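# Transfer tube carrier TC from nest N1 to raised nest N2

## Task

Carry the tube carrier TC from the transfer nest N1 (between the arms) to the raised nest N2 (on right_arm's side). Set it down level and fully inside N2's locators, turned so that TC's well A1 (marked by a triangle on TC's top) sits at the N2 corner labelled A1. Every vial in TC must still be upright in its own well at the end, or the task fails. Rack R1 and its vials must be left exactly as they were. Forceps T1 must still be in holder H1, and H1 (not fixed down) must not be shifted or turned. The result only counts if it holds with the robot not touching anything, so open the grippers and move the arms away at the end.

## Robot and tools

ROBOT. Two 6-joint arms, left_arm and right_arm, each with a parallel gripper. Scene frame: origin on the table top between the arms, +z up, +x out over the table, left_arm on the +y side. The names are labels, not image sides. Base roots: left_arm at (+0.028, +0.343, +0.276) m, quat_wxyz (+0.997, -0.040, +0.049, +0.035); right_arm at (-0.032, -0.261, +0.276) m, quat_wxyz (+0.997, +0.041, +0.048, -0.051). Bases may be tilted. Mounting plates and the rear metal frame are fixed obstacles. A gripper's fingers point along its +z axis and close along its y axis.

execute_actions. Argument "actions" is a list of zero or one item. Empty list: no command, just returns the state. Move: {"rows": [...], "steps": n}, 1 to 15 rows, steps 1 to 15 (default 15), each step 1/30 s. Each row is used for one step and the final row repeats until the steps run out. Wait: {"steps": n} alone, n up to 300, counted from the previous result (time spent replying is included). Optional "pictures" boolean; images come from cam_high, cam_left_wrist, cam_right_wrist (each 896x504). A refused call sends nothing.

ROW LAYOUT. One list of 14 numbers, each in [-1, 1], covering both arms even if one stays still: left_arm waist, shoulder, elbow, wrist pitch, wrist yaw, wrist roll, opening, then the same seven for right_arm. The six joint numbers are offsets in joint space, not poses, scaled so 1.0 equals 1.264 rad (waist), 1.32 (shoulder), 1.276 (elbow), 1.83 (wrist pitch), 1.686 (wrist yaw), 2.022 (wrist roll). They are counted from the joint angles in the latest result that lists them; before any such result in a scene, and for the second and later calls within one reply, they are counted from where the arm is when the action begins. Rows are not cumulative. Opening is absolute: +1 fully open, -1 closed.

JOINT RANGES (rad), same for both arms: waist -2.880 to 2.880, shoulder 0.000 to 3.142, elbow 0.000 to 3.019, wrist pitch -1.693 to 1.571, wrist yaw -1.571 to 1.571, wrist roll -2.094 to 2.094. Asking more than 0.019 rad beyond a limit gets the call refused; true limits may differ by up to 0.019 rad, and overshooting requests are clipped, reported as "joint sent to its limit" (possibly about an earlier action). No such line does not prove room remains.

MOTION. Speed is capped: each step, a joint's target stays within 0.264 (waist), 0.32 (shoulder), 0.276 (elbow), 0.33 (wrist pitch), 0.186 (wrist yaw), 0.522 (wrist roll) rad of its measured angle, and if the targets would move the hand over 70 mm from where it is, all are pulled back proportionally. Big offsets take several actions. Tiny moves of a few mm may not move the hand. Arms can sag under zero offsets; to hold an arm, command offsets back to the desired angles in the first call of a reply and zeros in later calls of that reply, increasing the aim if a joint keeps falling short. Between calls the arms keep heading to the last row sent until motion has nearly stopped or a step is HELD; zeros are not a pause, they return the arm to the reference angles. The simulation keeps running while you think.

GRIPPING. grip_measured is the measured finger opening on the command scale; readings may be off by about 1 mm per gripper, fixed per scene. To hold an object keep commanding below grip_measured: about 0.03 below is firm, less is gentler. Finger force tops out near 50 to 62 N per pad (less for parts under about 2 mm thick), with brief spikes on first contact.

RESULTS. State line "left_arm: …" | "right_arm: …" gives each gripper's end_effector_position (m, scene frame; the point between the pads, about 1 cm behind the tips) and end_effector_quat_wxyz. Printed positions can be inaccurate, more at long reach. Joint positions and Joint velocities: per arm, six joints in column order (rad, rad/s) then pad gap (m, m/s; 0.094 m fully open). Joint torques: total drive output per joint, with offsets, scale and noise; not zero in free air. "HELD" marks steps where your row was not (fully) sent. "joint command not followed" means the clearance check altered or blocked targets; the rest still ran. "too close" treats each plate and its side of the frame as part of that arm. MOTOR HOT appears from 85 °C; at 100 °C an OVER-TEMPERATURE FAULT drops that arm until it cools, so avoid long heavy holds.

zoom_image: {"camera": one of cam_high, cam_left_wrist, cam_right_wrist, "region": [x0, y0, x1, y1]} in pixels of that camera's latest image, top-left origin, at most 504x504; returns an enlarged view. read_manual: optional "section" ("licences"); only licence text, no motion. finished_scene: {"scene": current scene number}; ends and grades the scene irreversibly.

AVOID. Knocking anything off the table (ends the scene), arms striking or pressing each other, dropping or slamming TC, tipping vials, disturbing R1, H1 or T1, and hard shoves. Brief outside tugs on held parts or pushes on loose objects can occur.

Each tool is called by a JSON object that holds its "name" and its "arguments".

## Session

{"name": "execute_actions", "arguments": {"actions": []}}

Scene clock: 0.00 s of 12600.00 s.
left_arm: end_effector_position=(+0.7079, +0.1889, +0.1531) grip_measured=+1.000 end_effector_quat_wxyz=(+0.498, +0.538, +0.675, +0.081) | right_arm: end_effector_position=(+0.7530, -0.8345, +0.1862) grip_measured=+1.000 end_effector_quat_wxyz=(+0.626, +0.523, +0.562, -0.137)
Joint positions: left_arm=[-0.211  2.257  1.167  0.605  0.272  1.109  0.094] | right_arm=[-0.459  2.747  2.297  0.391  0.4    0.583  0.094]
Joint velocities: left_arm=[-0.005  0.005 -0.002 -0.007 -0.022 -0.022  0.   ] | right_arm=[-0.015  0.005 -0.012 -0.007 -0.037 -0.022  0.   ]
Joint torques (N m, as the arm reports them, + toward a larger angle): no reading
Motor temperatures (°C, as the motors report them): left_arm=[25 27 25 27 26 25] | right_arm=[27 26 26 24 26 26]

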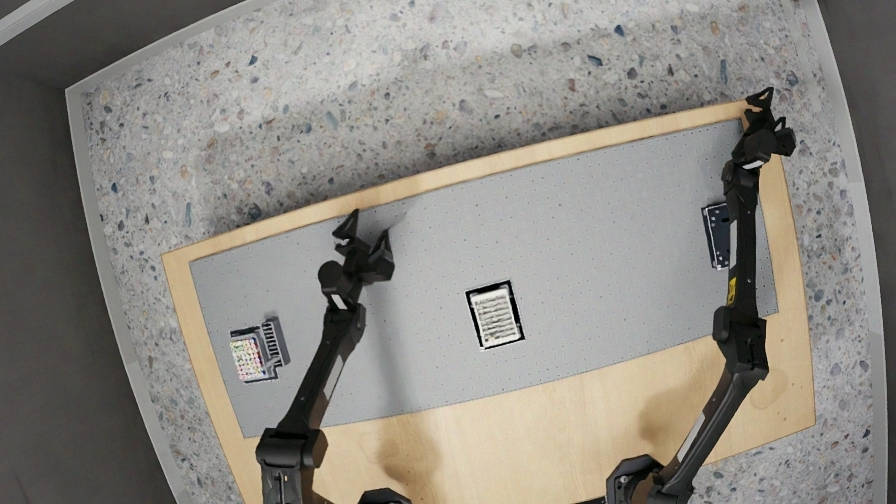

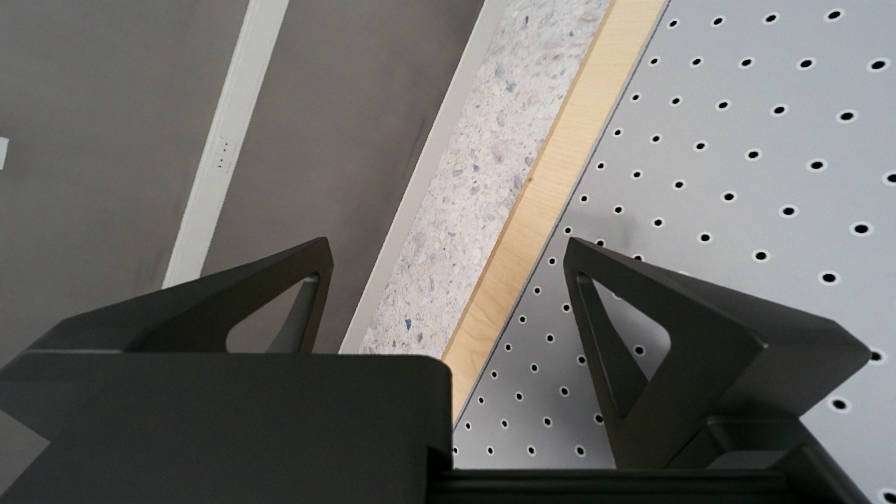

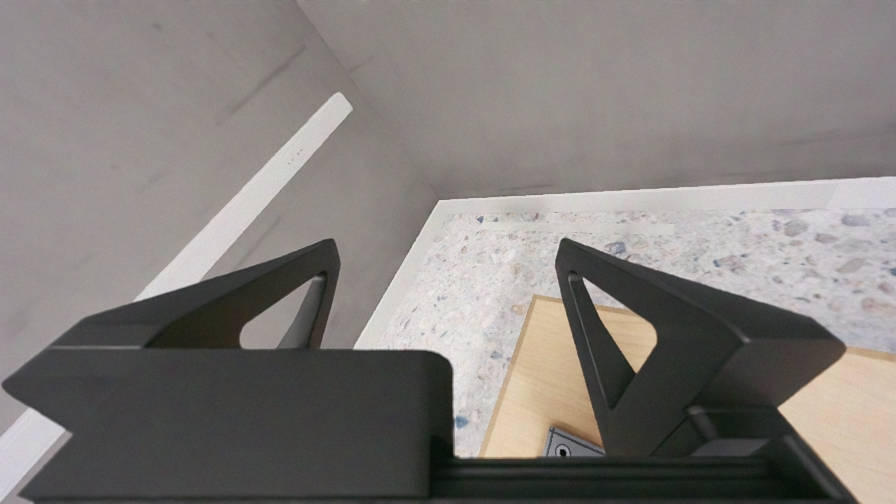

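{"name": "zoom_image", "arguments": {"camera": "cam_high", "region": [430, 260, 570, 365]}}

{"name": "zoom_image", "arguments": {"camera": "cam_high", "region": [660, 180, 800, 290]}}

Region (430, 260, 570, 365) of cam_high's 896x504 image, scaled by 3.600, with more detail than that image has; it fills the top 378 rows of this view, and the rest is white.

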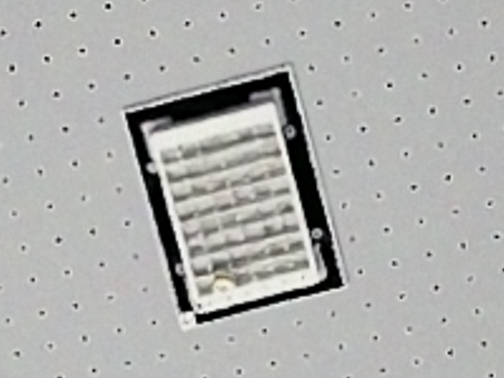

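Region (660, 180, 800, 290) of cam_high's 896x504 image, scaled by 3.600, with more detail than that image has; it fills the top 396 rows of this view, and the rest is white.

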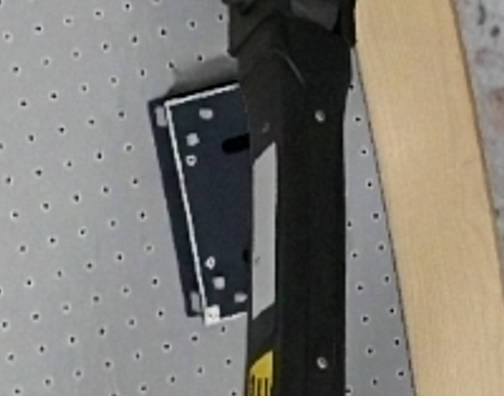

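{"name": "execute_actions", "arguments": {"actions": [{"rows":[[0,0,0,0,0,0,1,0,-0.1,0,0,0,0,1],[0,0,0,0,0,0,1,0,-0.2,0,0,0,0,1],[0,0,0,0,0,0,1,0,-0.3,0,0,0,0,1],[0,0,0,0,0,0,1,0,-0.3,0,0,0,0,1],[0,0,0,0,0,0,1,0,-0.3,0,0,0,0,1],[0,0,0,0,0,0,1,0,-0.3,0,0,0,0,1],[0,0,0,0,0,0,1,0.1,-0.4,-0.1,-0.1,0,0,1],[0,0,0,0,0,0,1,0.2,-0.5,-0.2,-0.2,0,0,1],[0,0,0,0,0,0,1,0.814,-0.679,-0.949,-0.63,-0.167,-0.057,1]],"steps":15}], "pictures": false}}

{"name": "execute_actions", "arguments": {"actions": [{"steps":45}]}}

Scene clock: 33.83 s of 12600.00 s.
left_arm: end_effector_position=(+0.7079, +0.1889, +0.1531) grip_measured=+1.000 end_effector_quat_wxyz=(+0.498, +0.538, +0.675, +0.081) | right_arm: end_effector_position=(+0.7873, -0.7495, +0.2243) grip_measured=+1.000 end_effector_quat_wxyz=(+0.562, +0.484, +0.667, -0.067)
Joint positions: left_arm=[-0.211  2.257  1.167  0.605  0.272  1.109  0.094] | right_arm=[-0.39   2.542  2.104  0.191  0.247  0.569  0.094]
Joint velocities: left_arm=[ 0.005  0.005 -0.017  0.007 -0.022  0.007  0.   ] | right_arm=[ 0.454 -0.601 -0.706 -0.73  -0.476 -0.081  0.   ]
Joint torques (N m, as the arm reports them, + toward a larger angle): left_arm=[ -0.28 -20.31   4.88   1.84   0.11  -0.02] | right_arm=[  0.53 -22.86   7.88   1.52  -0.08  -0.27]
Motor temperatures (°C, as the motors report them): left_arm=[25 30 27 27 26 25] | right_arm=[27 33 33 24 26 26]
Steps of this call (steps 1 to 90: nothing new was sent; then 30.33 s passed at rest; steps 91 to 105: all 15 steps of this action). Readings (joint positions):
91: left_arm=[-0.211 2.257 1.167 0.605 0.272 1.109] | right_arm=[-0.459 2.745 2.297 0.391 0.400 0.583]
92: left_arm=[-0.211 2.257 1.167 0.605 0.272 1.109] | right_arm=[-0.459 2.742 2.295 0.391 0.400 0.583]
94: left_arm=[-0.211 2.257 1.167 0.605 0.272 1.109] | right_arm=[-0.459 2.733 2.293 0.391 0.400 0.583]
98: left_arm=[-0.211 2.257 1.167 0.605 0.272 1.109] | right_arm=[-0.455 2.689 2.269 0.362 0.400 0.583]
105: the state above

Scene clock: 35.33 s of 12600.00 s.
left_arm: end_effector_position=(+0.7079, +0.1889, +0.1531) grip_measured=+1.000 end_effector_quat_wxyz=(+0.498, +0.538, +0.675, +0.081) | right_arm: end_effector_position=(+0.3884, -0.0576, +0.2064) grip_measured=+1.000 end_effector_quat_wxyz=(-0.013, +0.003, +1.000, -0.005)
Joint positions: left_arm=[-0.211  2.257  1.167  0.605  0.272  1.109  0.094] | right_arm=[ 0.582  1.877  1.075 -0.756  0.116  0.487  0.094]
Joint velocities: left_arm=[-0.015 -0.024 -0.002 -0.002  0.007  0.022  0.   ] | right_arm=[-0.181 -0.073 -0.022 -0.002  0.081 -0.037  0.   ]
Joint torques (N m, as the arm reports them, + toward a larger angle): left_arm=[ -0.35 -20.51   4.88   1.79   0.11  -0.03] | right_arm=[ -0.89 -13.3    6.67   0.27   0.11  -0.23]
Motor temperatures (°C, as the motors report them): left_arm=[25 30 27 27 26 25] | right_arm=[27 33 33 24 26 26]
Steps of this call (steps 1 to 45: the robot went on to your last target). Readings (joint positions):
1: left_arm=[-0.211 2.257 1.167 0.605 0.272 1.109] | right_arm=[-0.374 2.522 2.080 0.166 0.230 0.567]
2: left_arm=[-0.211 2.257 1.167 0.605 0.272 1.109] | right_arm=[-0.357 2.502 2.055 0.141 0.216 0.565]
4: left_arm=[-0.211 2.257 1.167 0.605 0.272 1.109] | right_arm=[-0.321 2.462 2.005 0.090 0.193 0.562]
8: left_arm=[-0.211 2.257 1.167 0.605 0.272 1.109] | right_arm=[-0.239 2.380 1.903 -0.015 0.163 0.555]
45: the state above

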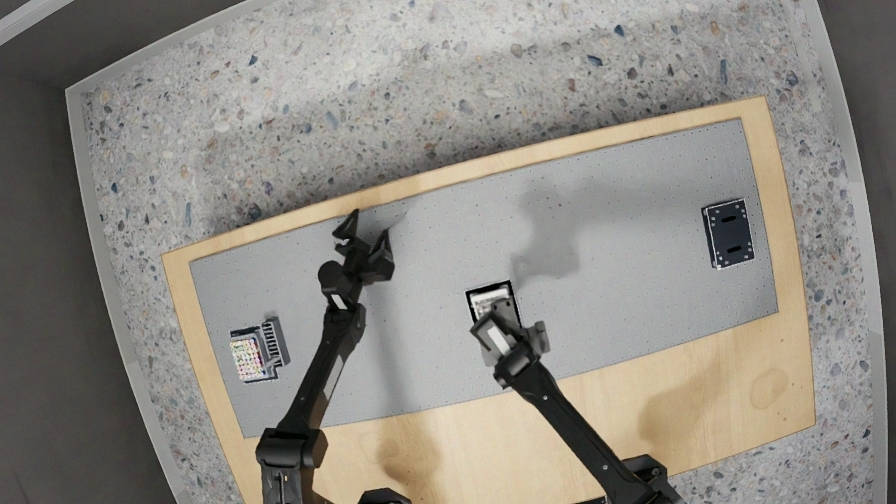

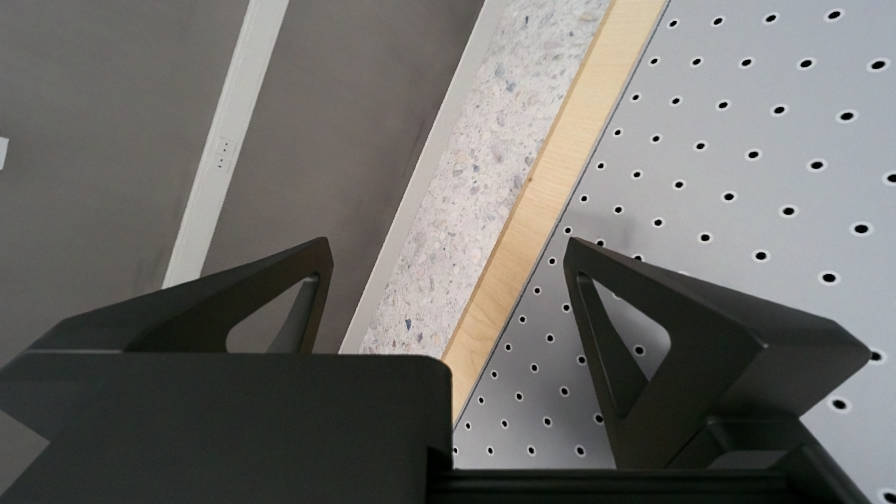

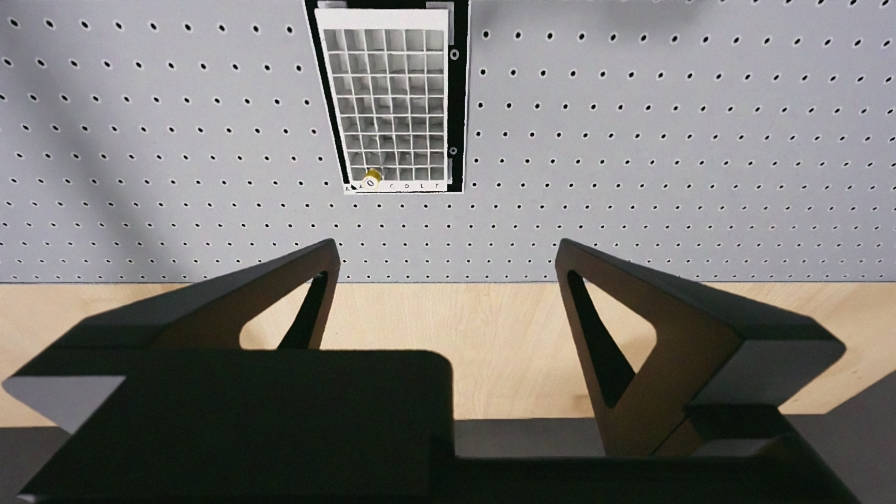

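{"name": "zoom_image", "arguments": {"camera": "cam_right_wrist", "region": [290, 0, 500, 210]}}

{"name": "zoom_image", "arguments": {"camera": "cam_high", "region": [680, 180, 790, 290]}}

{"name": "execute_actions", "arguments": {"actions": [], "pictures": false}}

Region (290, 0, 500, 210) of cam_right_wrist's 896x504 image, scaled by 2.400, with more detail than that image has.

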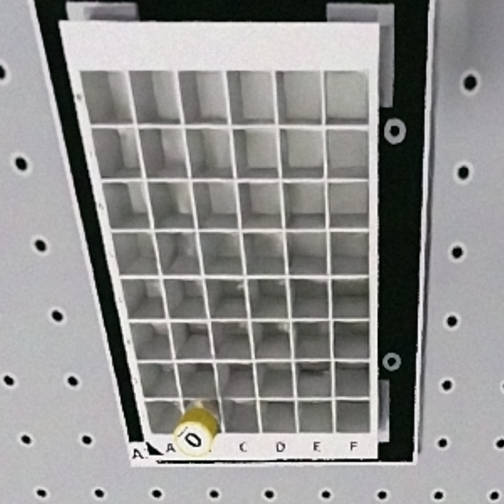

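Region (680, 180, 790, 290) of cam_high's 896x504 image, scaled by 4.582, with more detail than that image has.

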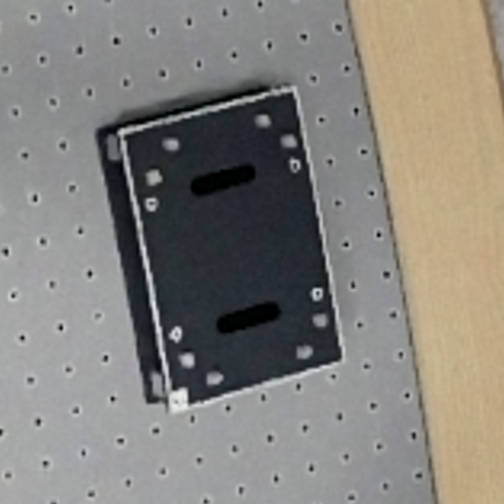

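Scene clock: 41.80 s of 12600.00 s.
left_arm: end_effector_position=(+0.7079, +0.1889, +0.1531) grip_measured=+1.000 end_effector_quat_wxyz=(+0.498, +0.538, +0.675, +0.081) | right_arm: end_effector_position=(+0.3913, -0.0615, +0.2080) grip_measured=+1.000 end_effector_quat_wxyz=(-0.012, +0.007, +1.000, -0.004)
Joint positions: left_arm=[-0.211  2.257  1.167  0.605  0.272  1.109  0.094] | right_arm=[ 0.572  1.872  1.075 -0.756  0.116  0.485  0.094]
Joint velocities: left_arm=[-0.015 -0.015 -0.017 -0.012  0.007 -0.037  0.   ] | right_arm=[ 0.015 -0.015  0.017 -0.022 -0.081  0.037  0.   ]
Joint torques (N m, as the arm reports them, + toward a larger angle): left_arm=[ -0.44 -20.65   4.99   1.71   0.09  -0.01] | right_arm=[ -0.75 -13.19   6.8    0.21   0.15  -0.22]
Motor temperatures (°C, as the motors report them): left_arm=[25 30 27 27 26 25] | right_arm=[27 32 32 24 26 26]
Steps of this call (steps 1 to 15: the robot went on to your last target; steps 16 to 90: nothing new was sent; then 3.47 s passed at rest). Readings (joint positions):
1: left_arm=[-0.211 2.257 1.167 0.605 0.272 1.109] | right_arm=[0.577 1.874 1.075 -0.756 0.116 0.487]
2: left_arm=[-0.211 2.257 1.167 0.605 0.272 1.109] | right_arm=[0.574 1.873 1.075 -0.756 0.116 0.486]
4: left_arm=[-0.211 2.257 1.167 0.605 0.272 1.109] | right_arm=[0.572 1.872 1.075 -0.756 0.116 0.486]
8: left_arm=[-0.211 2.257 1.167 0.605 0.272 1.109] | right_arm=[0.572 1.872 1.075 -0.756 0.116 0.485]
90: the state above
All arms were judged still, so your last target was given up. Only a new action makes them travel on or press farther. Fingers that are still opening or closing keep moving.

{"name": "execute_actions", "arguments": {"actions": [{"rows":[[0,0,0,0,0,0,1,0.01,0.03,0.013,0.016,0,0.005,1],[0,0,0,0,0,0,1,0.02,0.06,0.026,0.032,0,0.01,1],[0,0,0,0,0,0,1,0.03,0.09,0.04,0.048,0.003,0.015,1],[0,0,0,0,0,0,1,0.034,0.12,0.053,0.064,0.003,0.018,1],[0,0,0,0,0,0,1,0.034,0.15,0.066,0.08,0.003,0.018,1],[0,0,0,0,0,0,1,0.034,0.18,0.08,0.095,0.003,0.018,1],[0,0,0,0,0,0,1,0.034,0.206,0.091,0.109,0.003,0.018,1]],"steps":15}], "pictures": false}}

{"name": "execute_actions", "arguments": {"actions": [{"steps":20}]}}

Scene clock: 51.27 s of 12600.00 s.
left_arm: end_effector_position=(+0.7079, +0.1889, +0.1531) grip_measured=+1.000 end_effector_quat_wxyz=(+0.498, +0.538, +0.675, +0.081) | right_arm: end_effector_position=(+0.3955, -0.0217, +0.0895) grip_measured=+1.000 end_effector_quat_wxyz=(-0.020, -0.005, +1.000, -0.010)
Joint positions: left_arm=[-0.211  2.257  1.167  0.605  0.272  1.109  0.094] | right_arm=[ 0.612  2.183  1.174 -0.569  0.119  0.503  0.094]
Joint velocities: left_arm=[-0.024  0.015 -0.017 -0.007  0.007 -0.022  0.   ] | right_arm=[-0.015 -0.103 -0.002  0.002 -0.007  0.022  0.   ]
Joint torques (N m, as the arm reports them, + toward a larger angle): left_arm=[ -0.4  -20.79   4.82   1.67   0.11   0.01] | right_arm=[ -0.32 -15.7    5.75   0.92   0.19   0.15]
Motor temperatures (°C, as the motors report them): left_arm=[25 30 27 27 26 25] | right_arm=[27 31 31 24 26 26]
Steps of this call (steps 1 to 90: nothing new was sent; then 5.97 s passed at rest; steps 91 to 105: all 15 steps of this action). Readings (joint positions):
91: left_arm=[-0.211 2.257 1.167 0.605 0.272 1.109] | right_arm=[0.572 1.873 1.075 -0.754 0.116 0.485]
92: left_arm=[-0.211 2.257 1.167 0.605 0.272 1.109] | right_arm=[0.573 1.878 1.075 -0.745 0.116 0.485]
94: left_arm=[-0.211 2.257 1.167 0.605 0.272 1.109] | right_arm=[0.579 1.912 1.087 -0.707 0.119 0.491]
98: left_arm=[-0.211 2.257 1.167 0.605 0.272 1.109] | right_arm=[0.601 2.069 1.158 -0.600 0.119 0.499]
105: the state above

Scene clock: 51.93 s of 12600.00 s.
left_arm: end_effector_position=(+0.7079, +0.1889, +0.1531) grip_measured=+1.000 end_effector_quat_wxyz=(+0.498, +0.538, +0.675, +0.081) | right_arm: end_effector_position=(+0.4012, -0.0197, +0.0980) grip_measured=+1.000 end_effector_quat_wxyz=(-0.011, -0.003, +1.000, -0.005)
Joint positions: left_arm=[-0.211  2.257  1.167  0.605  0.272  1.109  0.094] | right_arm=[ 0.612  2.164  1.174 -0.568  0.119  0.504  0.094]
Joint velocities: left_arm=[-0.005  0.015 -0.012 -0.002 -0.037 -0.051  0.   ] | right_arm=[-0.015 -0.005  0.007  0.017 -0.022  0.11   0.   ]
Joint torques (N m, as the arm reports them, + toward a larger angle): left_arm=[ -0.34 -20.53   4.96   1.82   0.1    0.01] | right_arm=[ -0.47 -14.81   5.96   0.9    0.17   0.13]
Motor temperatures (°C, as the motors report them): left_arm=[25 30 27 27 26 25] | right_arm=[27 31 31 24 26 26]
Steps of this call (steps 1 to 20: the robot went on to your last target). Readings (joint positions):
1: left_arm=[-0.211 2.257 1.167 0.605 0.272 1.109] | right_arm=[0.612 2.180 1.174 -0.568 0.119 0.503]
2: left_arm=[-0.211 2.257 1.167 0.605 0.272 1.109] | right_arm=[0.612 2.175 1.174 -0.568 0.119 0.503]
4: left_arm=[-0.211 2.257 1.167 0.605 0.272 1.109] | right_arm=[0.612 2.170 1.174 -0.568 0.119 0.503]
8: left_arm=[-0.211 2.257 1.167 0.605 0.272 1.109] | right_arm=[0.612 2.164 1.174 -0.568 0.119 0.504]
20: the state above

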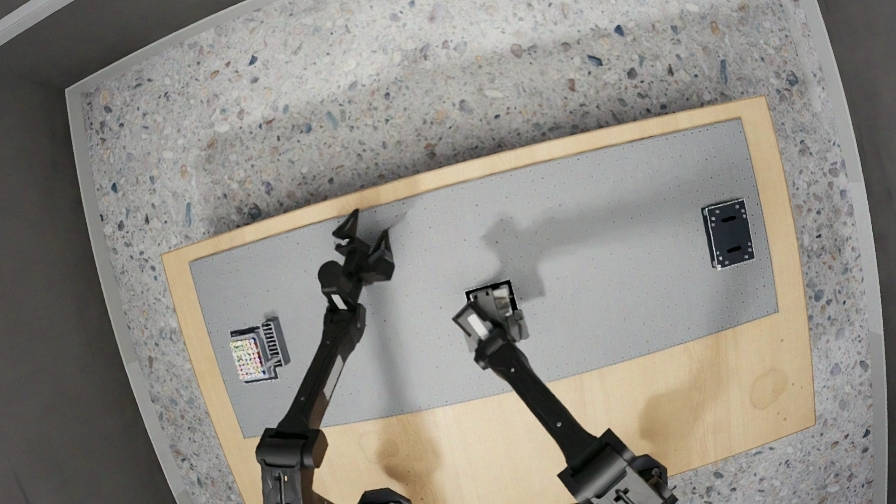

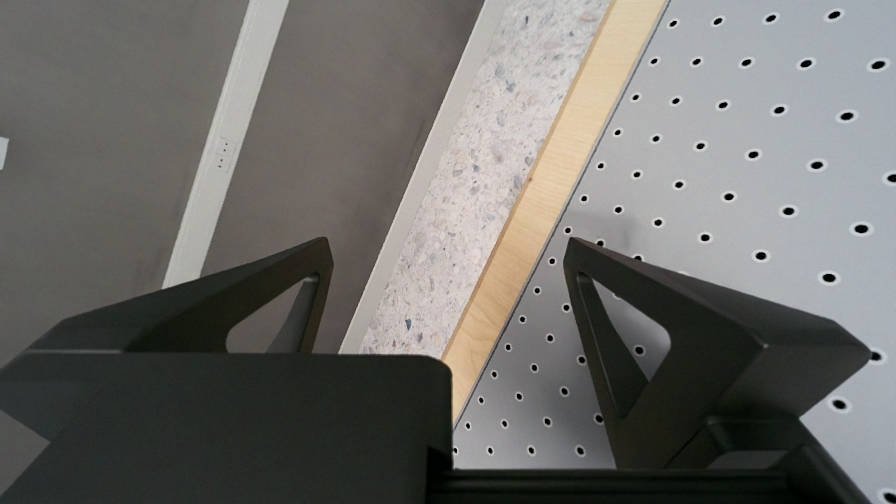

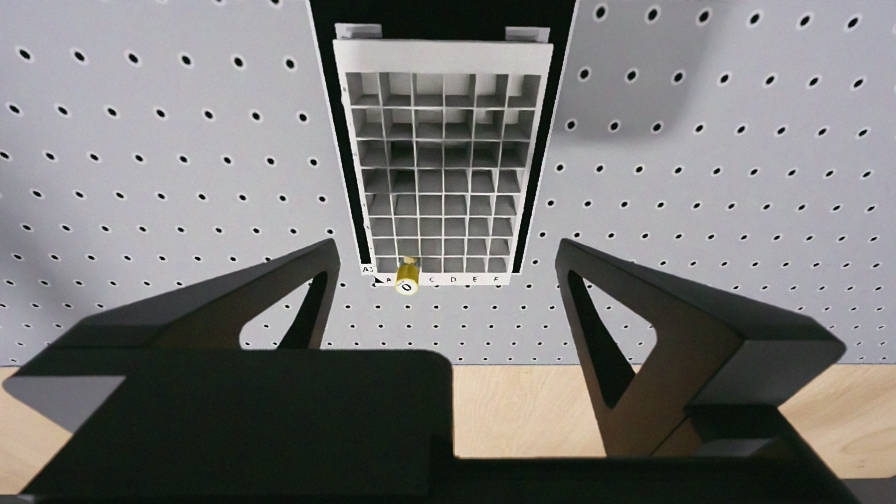

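{"name": "execute_actions", "arguments": {"actions": [{"rows":[[0,0,0,0,0,0,1,0,-0.011,0.014,0.012,0,0,1],[0,0,0,0,0,0,1,-0.002,-0.006,0.015,0.018,0,0,1],[0,0,0,0,0,0,1,-0.003,-0.001,0.016,0.022,0,0,1],[0,0,0,0,0,0,1,-0.004,0.004,0.018,0.026,0,0,1],[0,0,0,0,0,0,1,-0.005,0.009,0.019,0.029,0,0,1],[0,0,0,0,0,0,1,-0.005,0.014,0.02,0.032,0,0,1],[0,0,0,0,0,0,1,-0.006,0.019,0.021,0.035,0,0,1],[0,0,0,0,0,0,1,-0.007,0.024,0.022,0.038,0,0,1],[0,0,0,0,0,0,1,-0.008,0.028,0.023,0.041,0,0,1],[0,0,0,0,0,0,1,-0.008,0.032,0.024,0.044,0,0,1],[0,0,0,0,0,0,1,-0.009,0.035,0.025,0.047,0,0,1],[0,0,0,0,0,0,1,-0.009,0.038,0.026,0.049,0,0,1],[0,0,0,0,0,0,1,-0.01,0.04,0.027,0.051,0,0,1],[0,0,0,0,0,0,1,-0.01,0.042,0.027,0.052,0,0,1]],"steps":15}], "pictures": false}}

{"name": "execute_actions", "arguments": {"actions": [{"steps":15}]}}

Scene clock: 62.27 s of 12600.00 s.
left_arm: end_effector_position=(+0.7079, +0.1889, +0.1531) grip_measured=+1.000 end_effector_quat_wxyz=(+0.498, +0.538, +0.675, +0.081) | right_arm: end_effector_position=(+0.4065, -0.0145, +0.0805) grip_measured=+1.000 end_effector_quat_wxyz=(+0.006, -0.000, +1.000, +0.005)
Joint positions: left_arm=[-0.211  2.257  1.167  0.605  0.272  1.109  0.094] | right_arm=[ 0.612  2.201  1.174 -0.491  0.119  0.504  0.094]
Joint velocities: left_arm=[ 0.015 -0.005 -0.002  0.007 -0.022  0.022  0.   ] | right_arm=[-0.015  0.142 -0.007  0.076  0.007  0.066  0.   ]
Joint torques (N m, as the arm reports them, + toward a larger angle): left_arm=[ -0.15 -20.68   4.86   1.79   0.11   0.01] | right_arm=[ -1.46 -13.08   7.25   1.13   0.06  -0.05]
Motor temperatures (°C, as the motors report them): left_arm=[25 31 27 27 26 25] | right_arm=[27 31 31 24 26 26]
Steps of this call (steps 1 to 15: the robot went on to your last target; steps 16 to 90: nothing new was sent; then 6.83 s passed at rest; steps 91 to 105: all 15 steps of this action). Readings (joint positions):
91: left_arm=[-0.211 2.257 1.167 0.605 0.272 1.109] | right_arm=[0.612 2.164 1.174 -0.566 0.119 0.504]
92: left_arm=[-0.211 2.257 1.167 0.605 0.272 1.109] | right_arm=[0.612 2.164 1.174 -0.563 0.119 0.504]
94: left_arm=[-0.211 2.257 1.167 0.605 0.272 1.109] | right_arm=[0.612 2.164 1.174 -0.550 0.119 0.504]
98: left_arm=[-0.211 2.257 1.167 0.605 0.272 1.109] | right_arm=[0.612 2.167 1.174 -0.524 0.119 0.504]
105: the state above

Scene clock: 62.77 s of 12600.00 s.
left_arm: end_effector_position=(+0.7079, +0.1889, +0.1531) grip_measured=+1.000 end_effector_quat_wxyz=(+0.498, +0.538, +0.675, +0.081) | right_arm: end_effector_position=(+0.4048, -0.0151, +0.0748) grip_measured=+1.000 end_effector_quat_wxyz=(+0.003, -0.000, +1.000, +0.003)
Joint positions: left_arm=[-0.211  2.257  1.167  0.605  0.272  1.109  0.094] | right_arm=[ 0.611  2.214  1.177 -0.487  0.119  0.504  0.094]
Joint velocities: left_arm=[-0.005 -0.015 -0.007 -0.022  0.022 -0.007  0.   ] | right_arm=[-0.005 -0.005 -0.002  0.002  0.051  0.066  0.   ]
Joint torques (N m, as the arm reports them, + toward a larger angle): left_arm=[ -0.38 -20.35   5.06   1.73   0.12   0.  ] | right_arm=[ -1.47 -13.06   6.87   1.11   0.04  -0.03]
Motor temperatures (°C, as the motors report them): left_arm=[25 31 27 27 26 25] | right_arm=[27 31 31 24 26 26]
Steps of this call (steps 1 to 15: the robot went on to your last target). Readings (joint positions):
1: left_arm=[-0.211 2.257 1.167 0.605 0.272 1.109] | right_arm=[0.612 2.206 1.174 -0.489 0.119 0.504]
2: left_arm=[-0.211 2.257 1.167 0.605 0.272 1.109] | right_arm=[0.611 2.210 1.174 -0.489 0.119 0.504]
4: left_arm=[-0.211 2.257 1.167 0.605 0.272 1.109] | right_arm=[0.611 2.214 1.174 -0.489 0.119 0.504]
8: left_arm=[-0.211 2.257 1.167 0.605 0.272 1.109] | right_arm=[0.611 2.214 1.176 -0.488 0.119 0.504]
15: the state above

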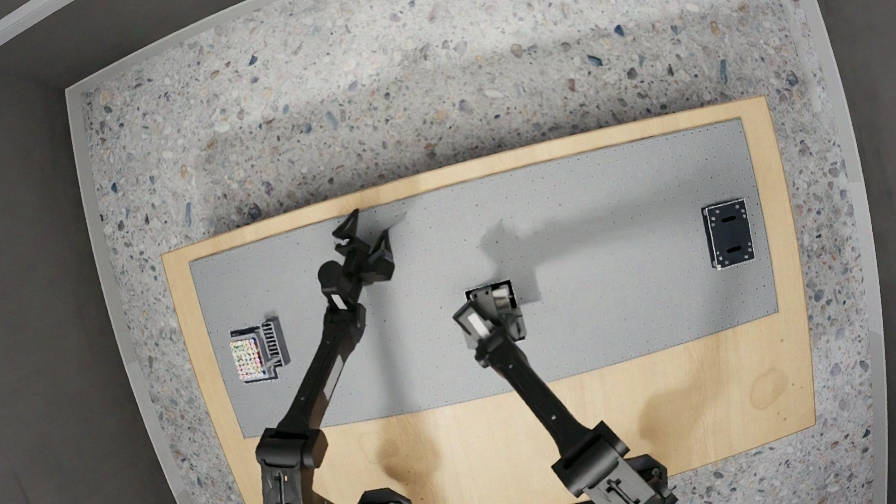

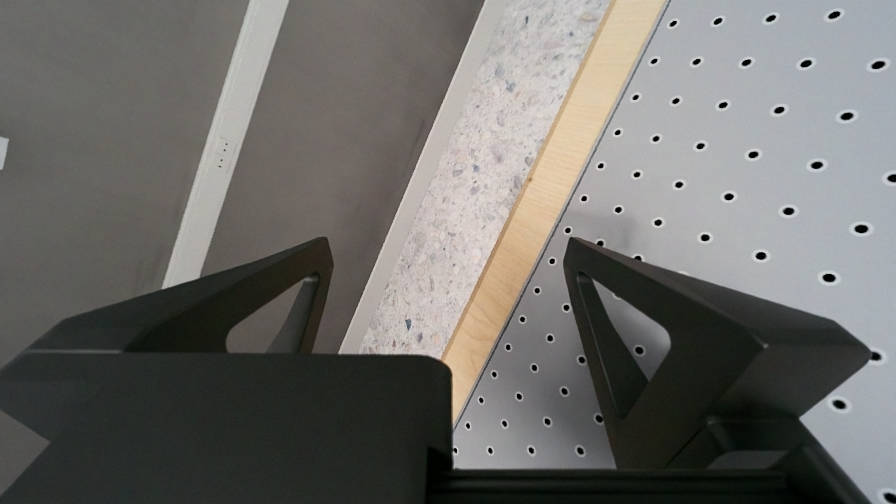

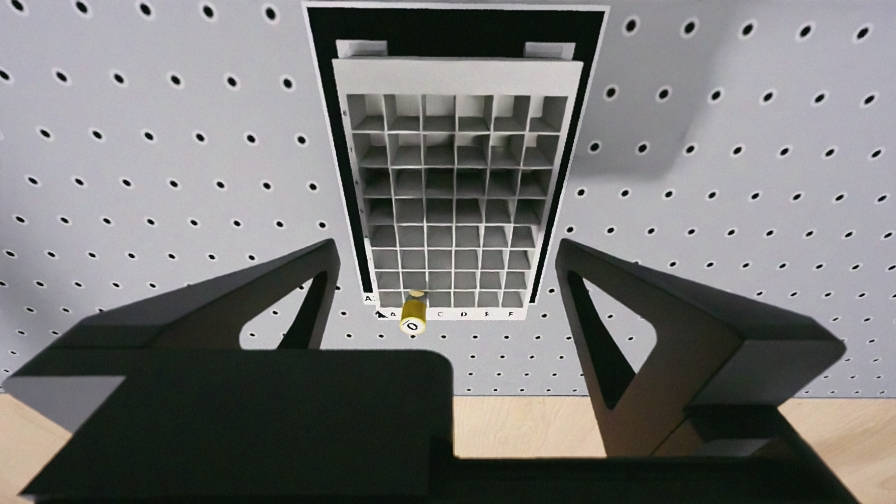

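{"name": "execute_actions", "arguments": {"actions": [{"rows":[[0,0,0,0,0,0,1,-0.011,0.006,0.027,0.008,0,0,1],[0,0,0,0,0,0,1,-0.012,0.008,0.029,0.008,0,0,1],[0,0,0,0,0,0,1,-0.013,0.01,0.031,0.008,0,0,1],[0,0,0,0,0,0,1,-0.014,0.012,0.032,0.008,0,0,1],[0,0,0,0,0,0,1,-0.015,0.014,0.033,0.008,0,0,1],[0,0,0,0,0,0,1,-0.016,0.016,0.034,0.008,0,0,1],[0,0,0,0,0,0,1,-0.017,0.018,0.035,0.008,0,0,1],[0,0,0,0,0,0,1,-0.017,0.02,0.036,0.009,0,0,1],[0,0,0,0,0,0,1,-0.017,0.022,0.037,0.009,0,0,1],[0,0,0,0,0,0,1,-0.017,0.024,0.038,0.009,0,0,1]],"steps":15}], "pictures": false}}

{"name": "execute_actions", "arguments": {"actions": [{"steps":15}]}}

Scene clock: 69.57 s of 12600.00 s.
left_arm: end_effector_position=(+0.7079, +0.1889, +0.1531) grip_measured=+1.000 end_effector_quat_wxyz=(+0.498, +0.538, +0.675, +0.081) | right_arm: end_effector_position=(+0.4125, -0.0176, +0.0693) grip_measured=+1.000 end_effector_quat_wxyz=(+0.004, +0.006, +1.000, +0.003)
Joint positions: left_arm=[-0.211  2.257  1.167  0.605  0.272  1.109  0.094] | right_arm=[ 0.598  2.232  1.196 -0.484  0.119  0.504  0.094]
Joint velocities: left_arm=[ 0.005 -0.015  0.002 -0.002 -0.022  0.022  0.   ] | right_arm=[ 0.005  0.024 -0.002 -0.007 -0.007 -0.007  0.   ]
Joint torques (N m, as the arm reports them, + toward a larger angle): left_arm=[ -0.61 -20.77   5.03   1.76   0.1    0.  ] | right_arm=[ -1.55 -12.7    6.81   1.12   0.03  -0.05]
Motor temperatures (°C, as the motors report them): left_arm=[25 31 27 27 26 25] | right_arm=[27 31 31 24 26 26]
Steps of this call (steps 1 to 15: the robot went on to your last target; steps 16 to 90: nothing new was sent; then 3.30 s passed at rest; steps 91 to 105: all 15 steps of this action). Readings (joint positions):
91: left_arm=[-0.211 2.257 1.167 0.605 0.272 1.109] | right_arm=[0.610 2.214 1.177 -0.487 0.119 0.504]
92: left_arm=[-0.211 2.257 1.167 0.605 0.272 1.109] | right_arm=[0.610 2.214 1.177 -0.487 0.119 0.504]
94: left_arm=[-0.211 2.257 1.167 0.605 0.272 1.109] | right_arm=[0.609 2.215 1.179 -0.487 0.119 0.504]
98: left_arm=[-0.211 2.257 1.167 0.605 0.272 1.109] | right_arm=[0.603 2.219 1.189 -0.487 0.119 0.504]
105: the state above

Scene clock: 70.07 s of 12600.00 s.
left_arm: end_effector_position=(+0.7079, +0.1889, +0.1531) grip_measured=+1.000 end_effector_quat_wxyz=(+0.498, +0.538, +0.675, +0.081) | right_arm: end_effector_position=(+0.4119, -0.0178, +0.0684) grip_measured=+1.000 end_effector_quat_wxyz=(+0.004, +0.006, +1.000, +0.003)
Joint positions: left_arm=[-0.211  2.257  1.167  0.605  0.272  1.109  0.094] | right_arm=[ 0.598  2.233  1.196 -0.484  0.119  0.504  0.094]
Joint velocities: left_arm=[-0.024  0.015  0.007  0.002 -0.022 -0.081  0.   ] | right_arm=[-0.015 -0.005  0.007 -0.002  0.066  0.007  0.   ]
Joint torques (N m, as the arm reports them, + toward a larger angle): left_arm=[ -0.25 -20.56   4.92   1.79   0.12  -0.05] | right_arm=[ -1.33 -12.73   6.82   1.13   0.06  -0.06]
Motor temperatures (°C, as the motors report them): left_arm=[25 31 27 27 26 25] | right_arm=[27 30 31 24 26 26]
Steps of this call (steps 1 to 15: the robot went on to your last target). Readings (joint positions):
1: left_arm=[-0.211 2.257 1.167 0.605 0.272 1.109] | right_arm=[0.598 2.233 1.196 -0.484 0.119 0.504]
2: left_arm=[-0.211 2.257 1.167 0.605 0.272 1.109] | right_arm=[0.598 2.233 1.196 -0.484 0.119 0.504]
4: left_arm=[-0.211 2.257 1.167 0.605 0.272 1.109] | right_arm=[0.598 2.233 1.196 -0.484 0.119 0.504]
8: left_arm=[-0.211 2.257 1.167 0.605 0.272 1.109] | right_arm=[0.598 2.233 1.196 -0.484 0.119 0.504]
15: the state above
All arms were judged still, so your last target was given up. Only a new action makes them travel on or press farther. Fingers that are still opening or closing keep moving.

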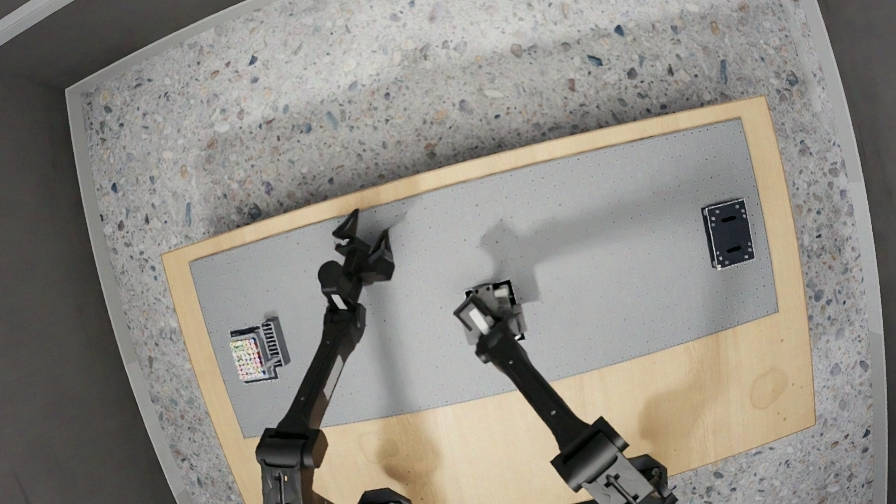

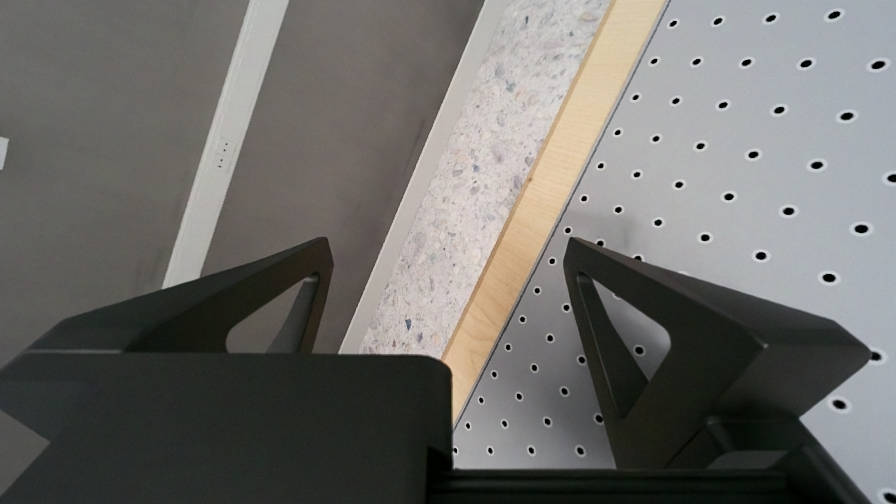

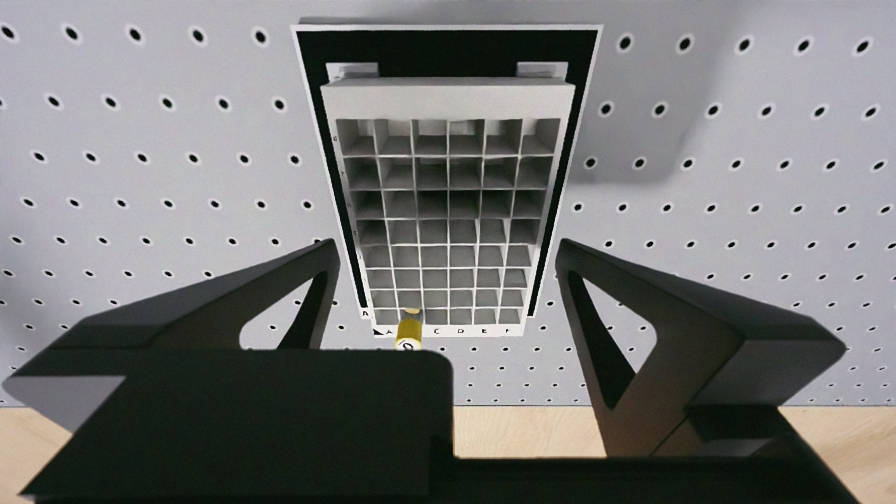

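{"name": "execute_actions", "arguments": {"actions": [{"rows":[[0,0,0,0,0,0,1,-0.007,0.012,0.023,0.01,0,0,1],[0,0,0,0,0,0,1,-0.007,0.016,0.023,0.012,0,0,1],[0,0,0,0,0,0,1,-0.007,0.02,0.024,0.014,0,0,1],[0,0,0,0,0,0,1,-0.008,0.024,0.024,0.016,0,0,1],[0,0,0,0,0,0,1,-0.008,0.028,0.025,0.018,0,0,1],[0,0,0,0,0,0,1,-0.008,0.032,0.026,0.02,0,0,1],[0,0,0,0,0,0,1,-0.008,0.036,0.026,0.022,0,0,1],[0,0,0,0,0,0,1,-0.009,0.04,0.027,0.024,0,0,1],[0,0,0,0,0,0,1,-0.009,0.044,0.028,0.026,0,0,1],[0,0,0,0,0,0,1,-0.009,0.047,0.028,0.028,0,0,1],[0,0,0,0,0,0,1,-0.009,0.05,0.029,0.03,0,0,1],[0,0,0,0,0,0,1,-0.01,0.053,0.03,0.032,0,0,1],[0,0,0,0,0,0,1,-0.01,0.056,0.03,0.034,0,0,1],[0,0,0,0,0,0,1,-0.01,0.058,0.031,0.035,0,0,1],[0,0,0,0,0,0,1,-0.01,0.059,0.031,0.036,0,0,1]],"steps":15}], "pictures": false}}

{"name": "execute_actions", "arguments": {"actions": [{"steps":15}]}}

Scene clock: 77.53 s of 12600.00 s.
left_arm: end_effector_position=(+0.7079, +0.1889, +0.1531) grip_measured=+1.000 end_effector_quat_wxyz=(+0.498, +0.538, +0.675, +0.081) | right_arm: end_effector_position=(+0.4044, -0.0181, +0.0400) grip_measured=+1.000 end_effector_quat_wxyz=(-0.001, +0.006, +1.000, +0.001)
Joint positions: left_arm=[-0.211  2.257  1.167  0.605  0.272  1.109  0.094] | right_arm=[ 0.598  2.296  1.202 -0.438  0.119  0.504  0.094]
Joint velocities: left_arm=[-0.005  0.005 -0.007 -0.012  0.007 -0.037  0.   ] | right_arm=[-0.005  0.122 -0.012  0.071 -0.022 -0.022  0.   ]
Joint torques (N m, as the arm reports them, + toward a larger angle): left_arm=[ -0.52 -20.43   4.92   1.82   0.08  -0.01] | right_arm=[ -1.26 -13.31   6.62   1.1    0.05  -0.05]
Motor temperatures (°C, as the motors report them): left_arm=[25 31 27 27 26 25] | right_arm=[27 30 31 24 26 26]
Steps of this call (steps 1 to 90: nothing new was sent; then 3.97 s passed at rest; steps 91 to 105: all 15 steps of this action). Readings (joint positions):
91: left_arm=[-0.211 2.257 1.167 0.605 0.272 1.109] | right_arm=[0.598 2.233 1.196 -0.484 0.119 0.504]
92: left_arm=[-0.211 2.257 1.167 0.605 0.272 1.109] | right_arm=[0.598 2.234 1.196 -0.482 0.119 0.504]
94: left_arm=[-0.211 2.257 1.167 0.605 0.272 1.109] | right_arm=[0.598 2.236 1.196 -0.476 0.119 0.504]
98: left_arm=[-0.211 2.257 1.167 0.605 0.272 1.109] | right_arm=[0.598 2.255 1.199 -0.462 0.119 0.504]
105: the state above

Scene clock: 78.03 s of 12600.00 s.
left_arm: end_effector_position=(+0.7079, +0.1889, +0.1531) grip_measured=+1.000 end_effector_quat_wxyz=(+0.498, +0.538, +0.675, +0.081) | right_arm: end_effector_position=(+0.4049, -0.0178, +0.0366) grip_measured=+1.000 end_effector_quat_wxyz=(-0.000, +0.006, +1.000, +0.001)
Joint positions: left_arm=[-0.211  2.257  1.167  0.605  0.272  1.109  0.094] | right_arm=[ 0.597  2.304  1.206 -0.433  0.119  0.504  0.094]
Joint velocities: left_arm=[-0.005 -0.005 -0.012 -0.007 -0.051  0.066  0.   ] | right_arm=[-0.015 -0.005  0.007 -0.002 -0.051  0.037  0.   ]
Joint torques (N m, as the arm reports them, + toward a larger angle): left_arm=[ -0.52 -20.54   4.85   1.79   0.13  -0.01] | right_arm=[ -1.28 -13.4    6.27   1.16   0.05  -0.03]
Motor temperatures (°C, as the motors report them): left_arm=[25 31 27 27 26 25] | right_arm=[27 30 31 24 26 26]
Steps of this call (steps 1 to 15: the robot went on to your last target). Readings (joint positions):
1: left_arm=[-0.211 2.257 1.167 0.605 0.272 1.109] | right_arm=[0.598 2.300 1.202 -0.436 0.119 0.504]
2: left_arm=[-0.211 2.257 1.167 0.605 0.272 1.109] | right_arm=[0.598 2.302 1.202 -0.436 0.119 0.504]
4: left_arm=[-0.211 2.257 1.167 0.605 0.272 1.109] | right_arm=[0.597 2.304 1.202 -0.435 0.119 0.504]
8: left_arm=[-0.211 2.257 1.167 0.605 0.272 1.109] | right_arm=[0.597 2.304 1.204 -0.433 0.119 0.504]
15: the state above
All arms were judged still, so your last target was given up. Only a new action makes them travel on or press farther. Fingers that are still opening or closing keep moving.

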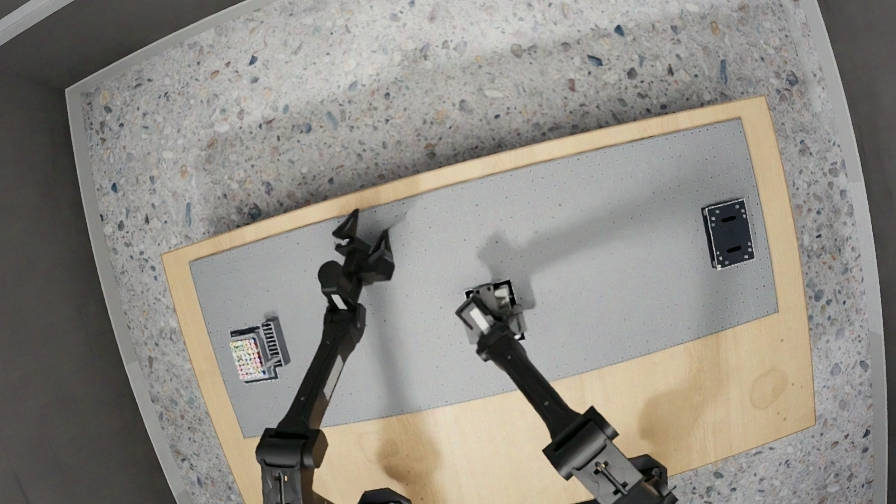

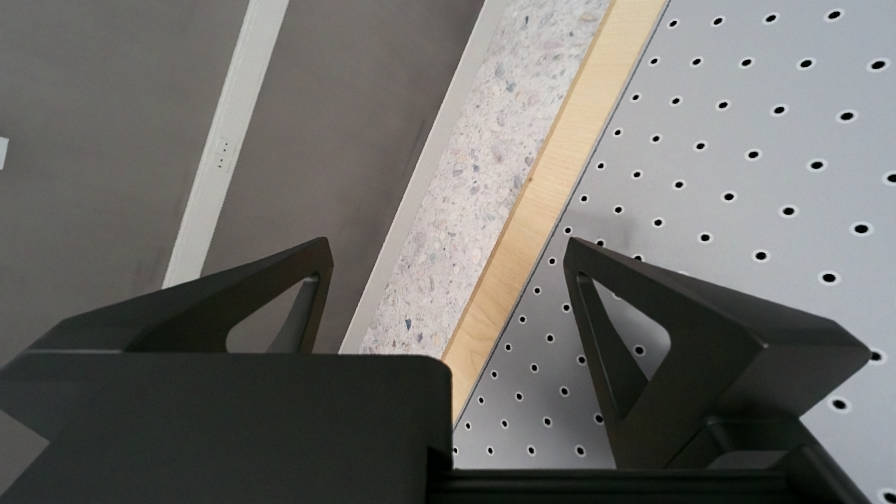

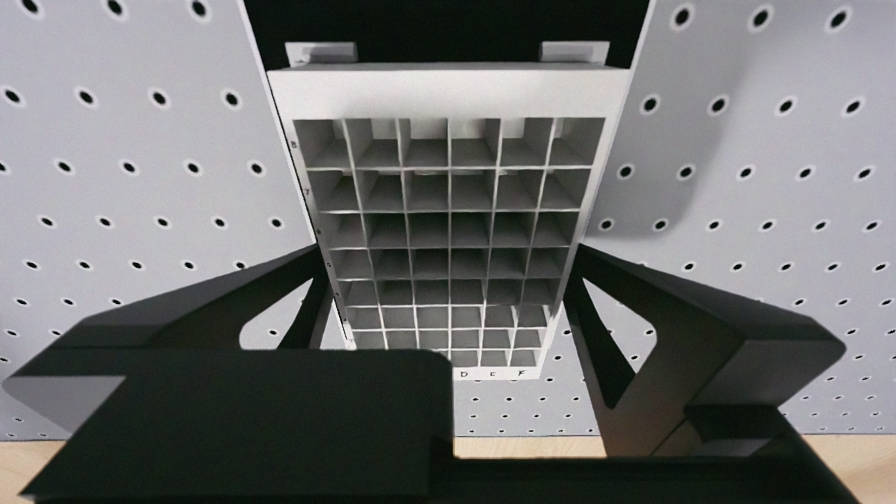

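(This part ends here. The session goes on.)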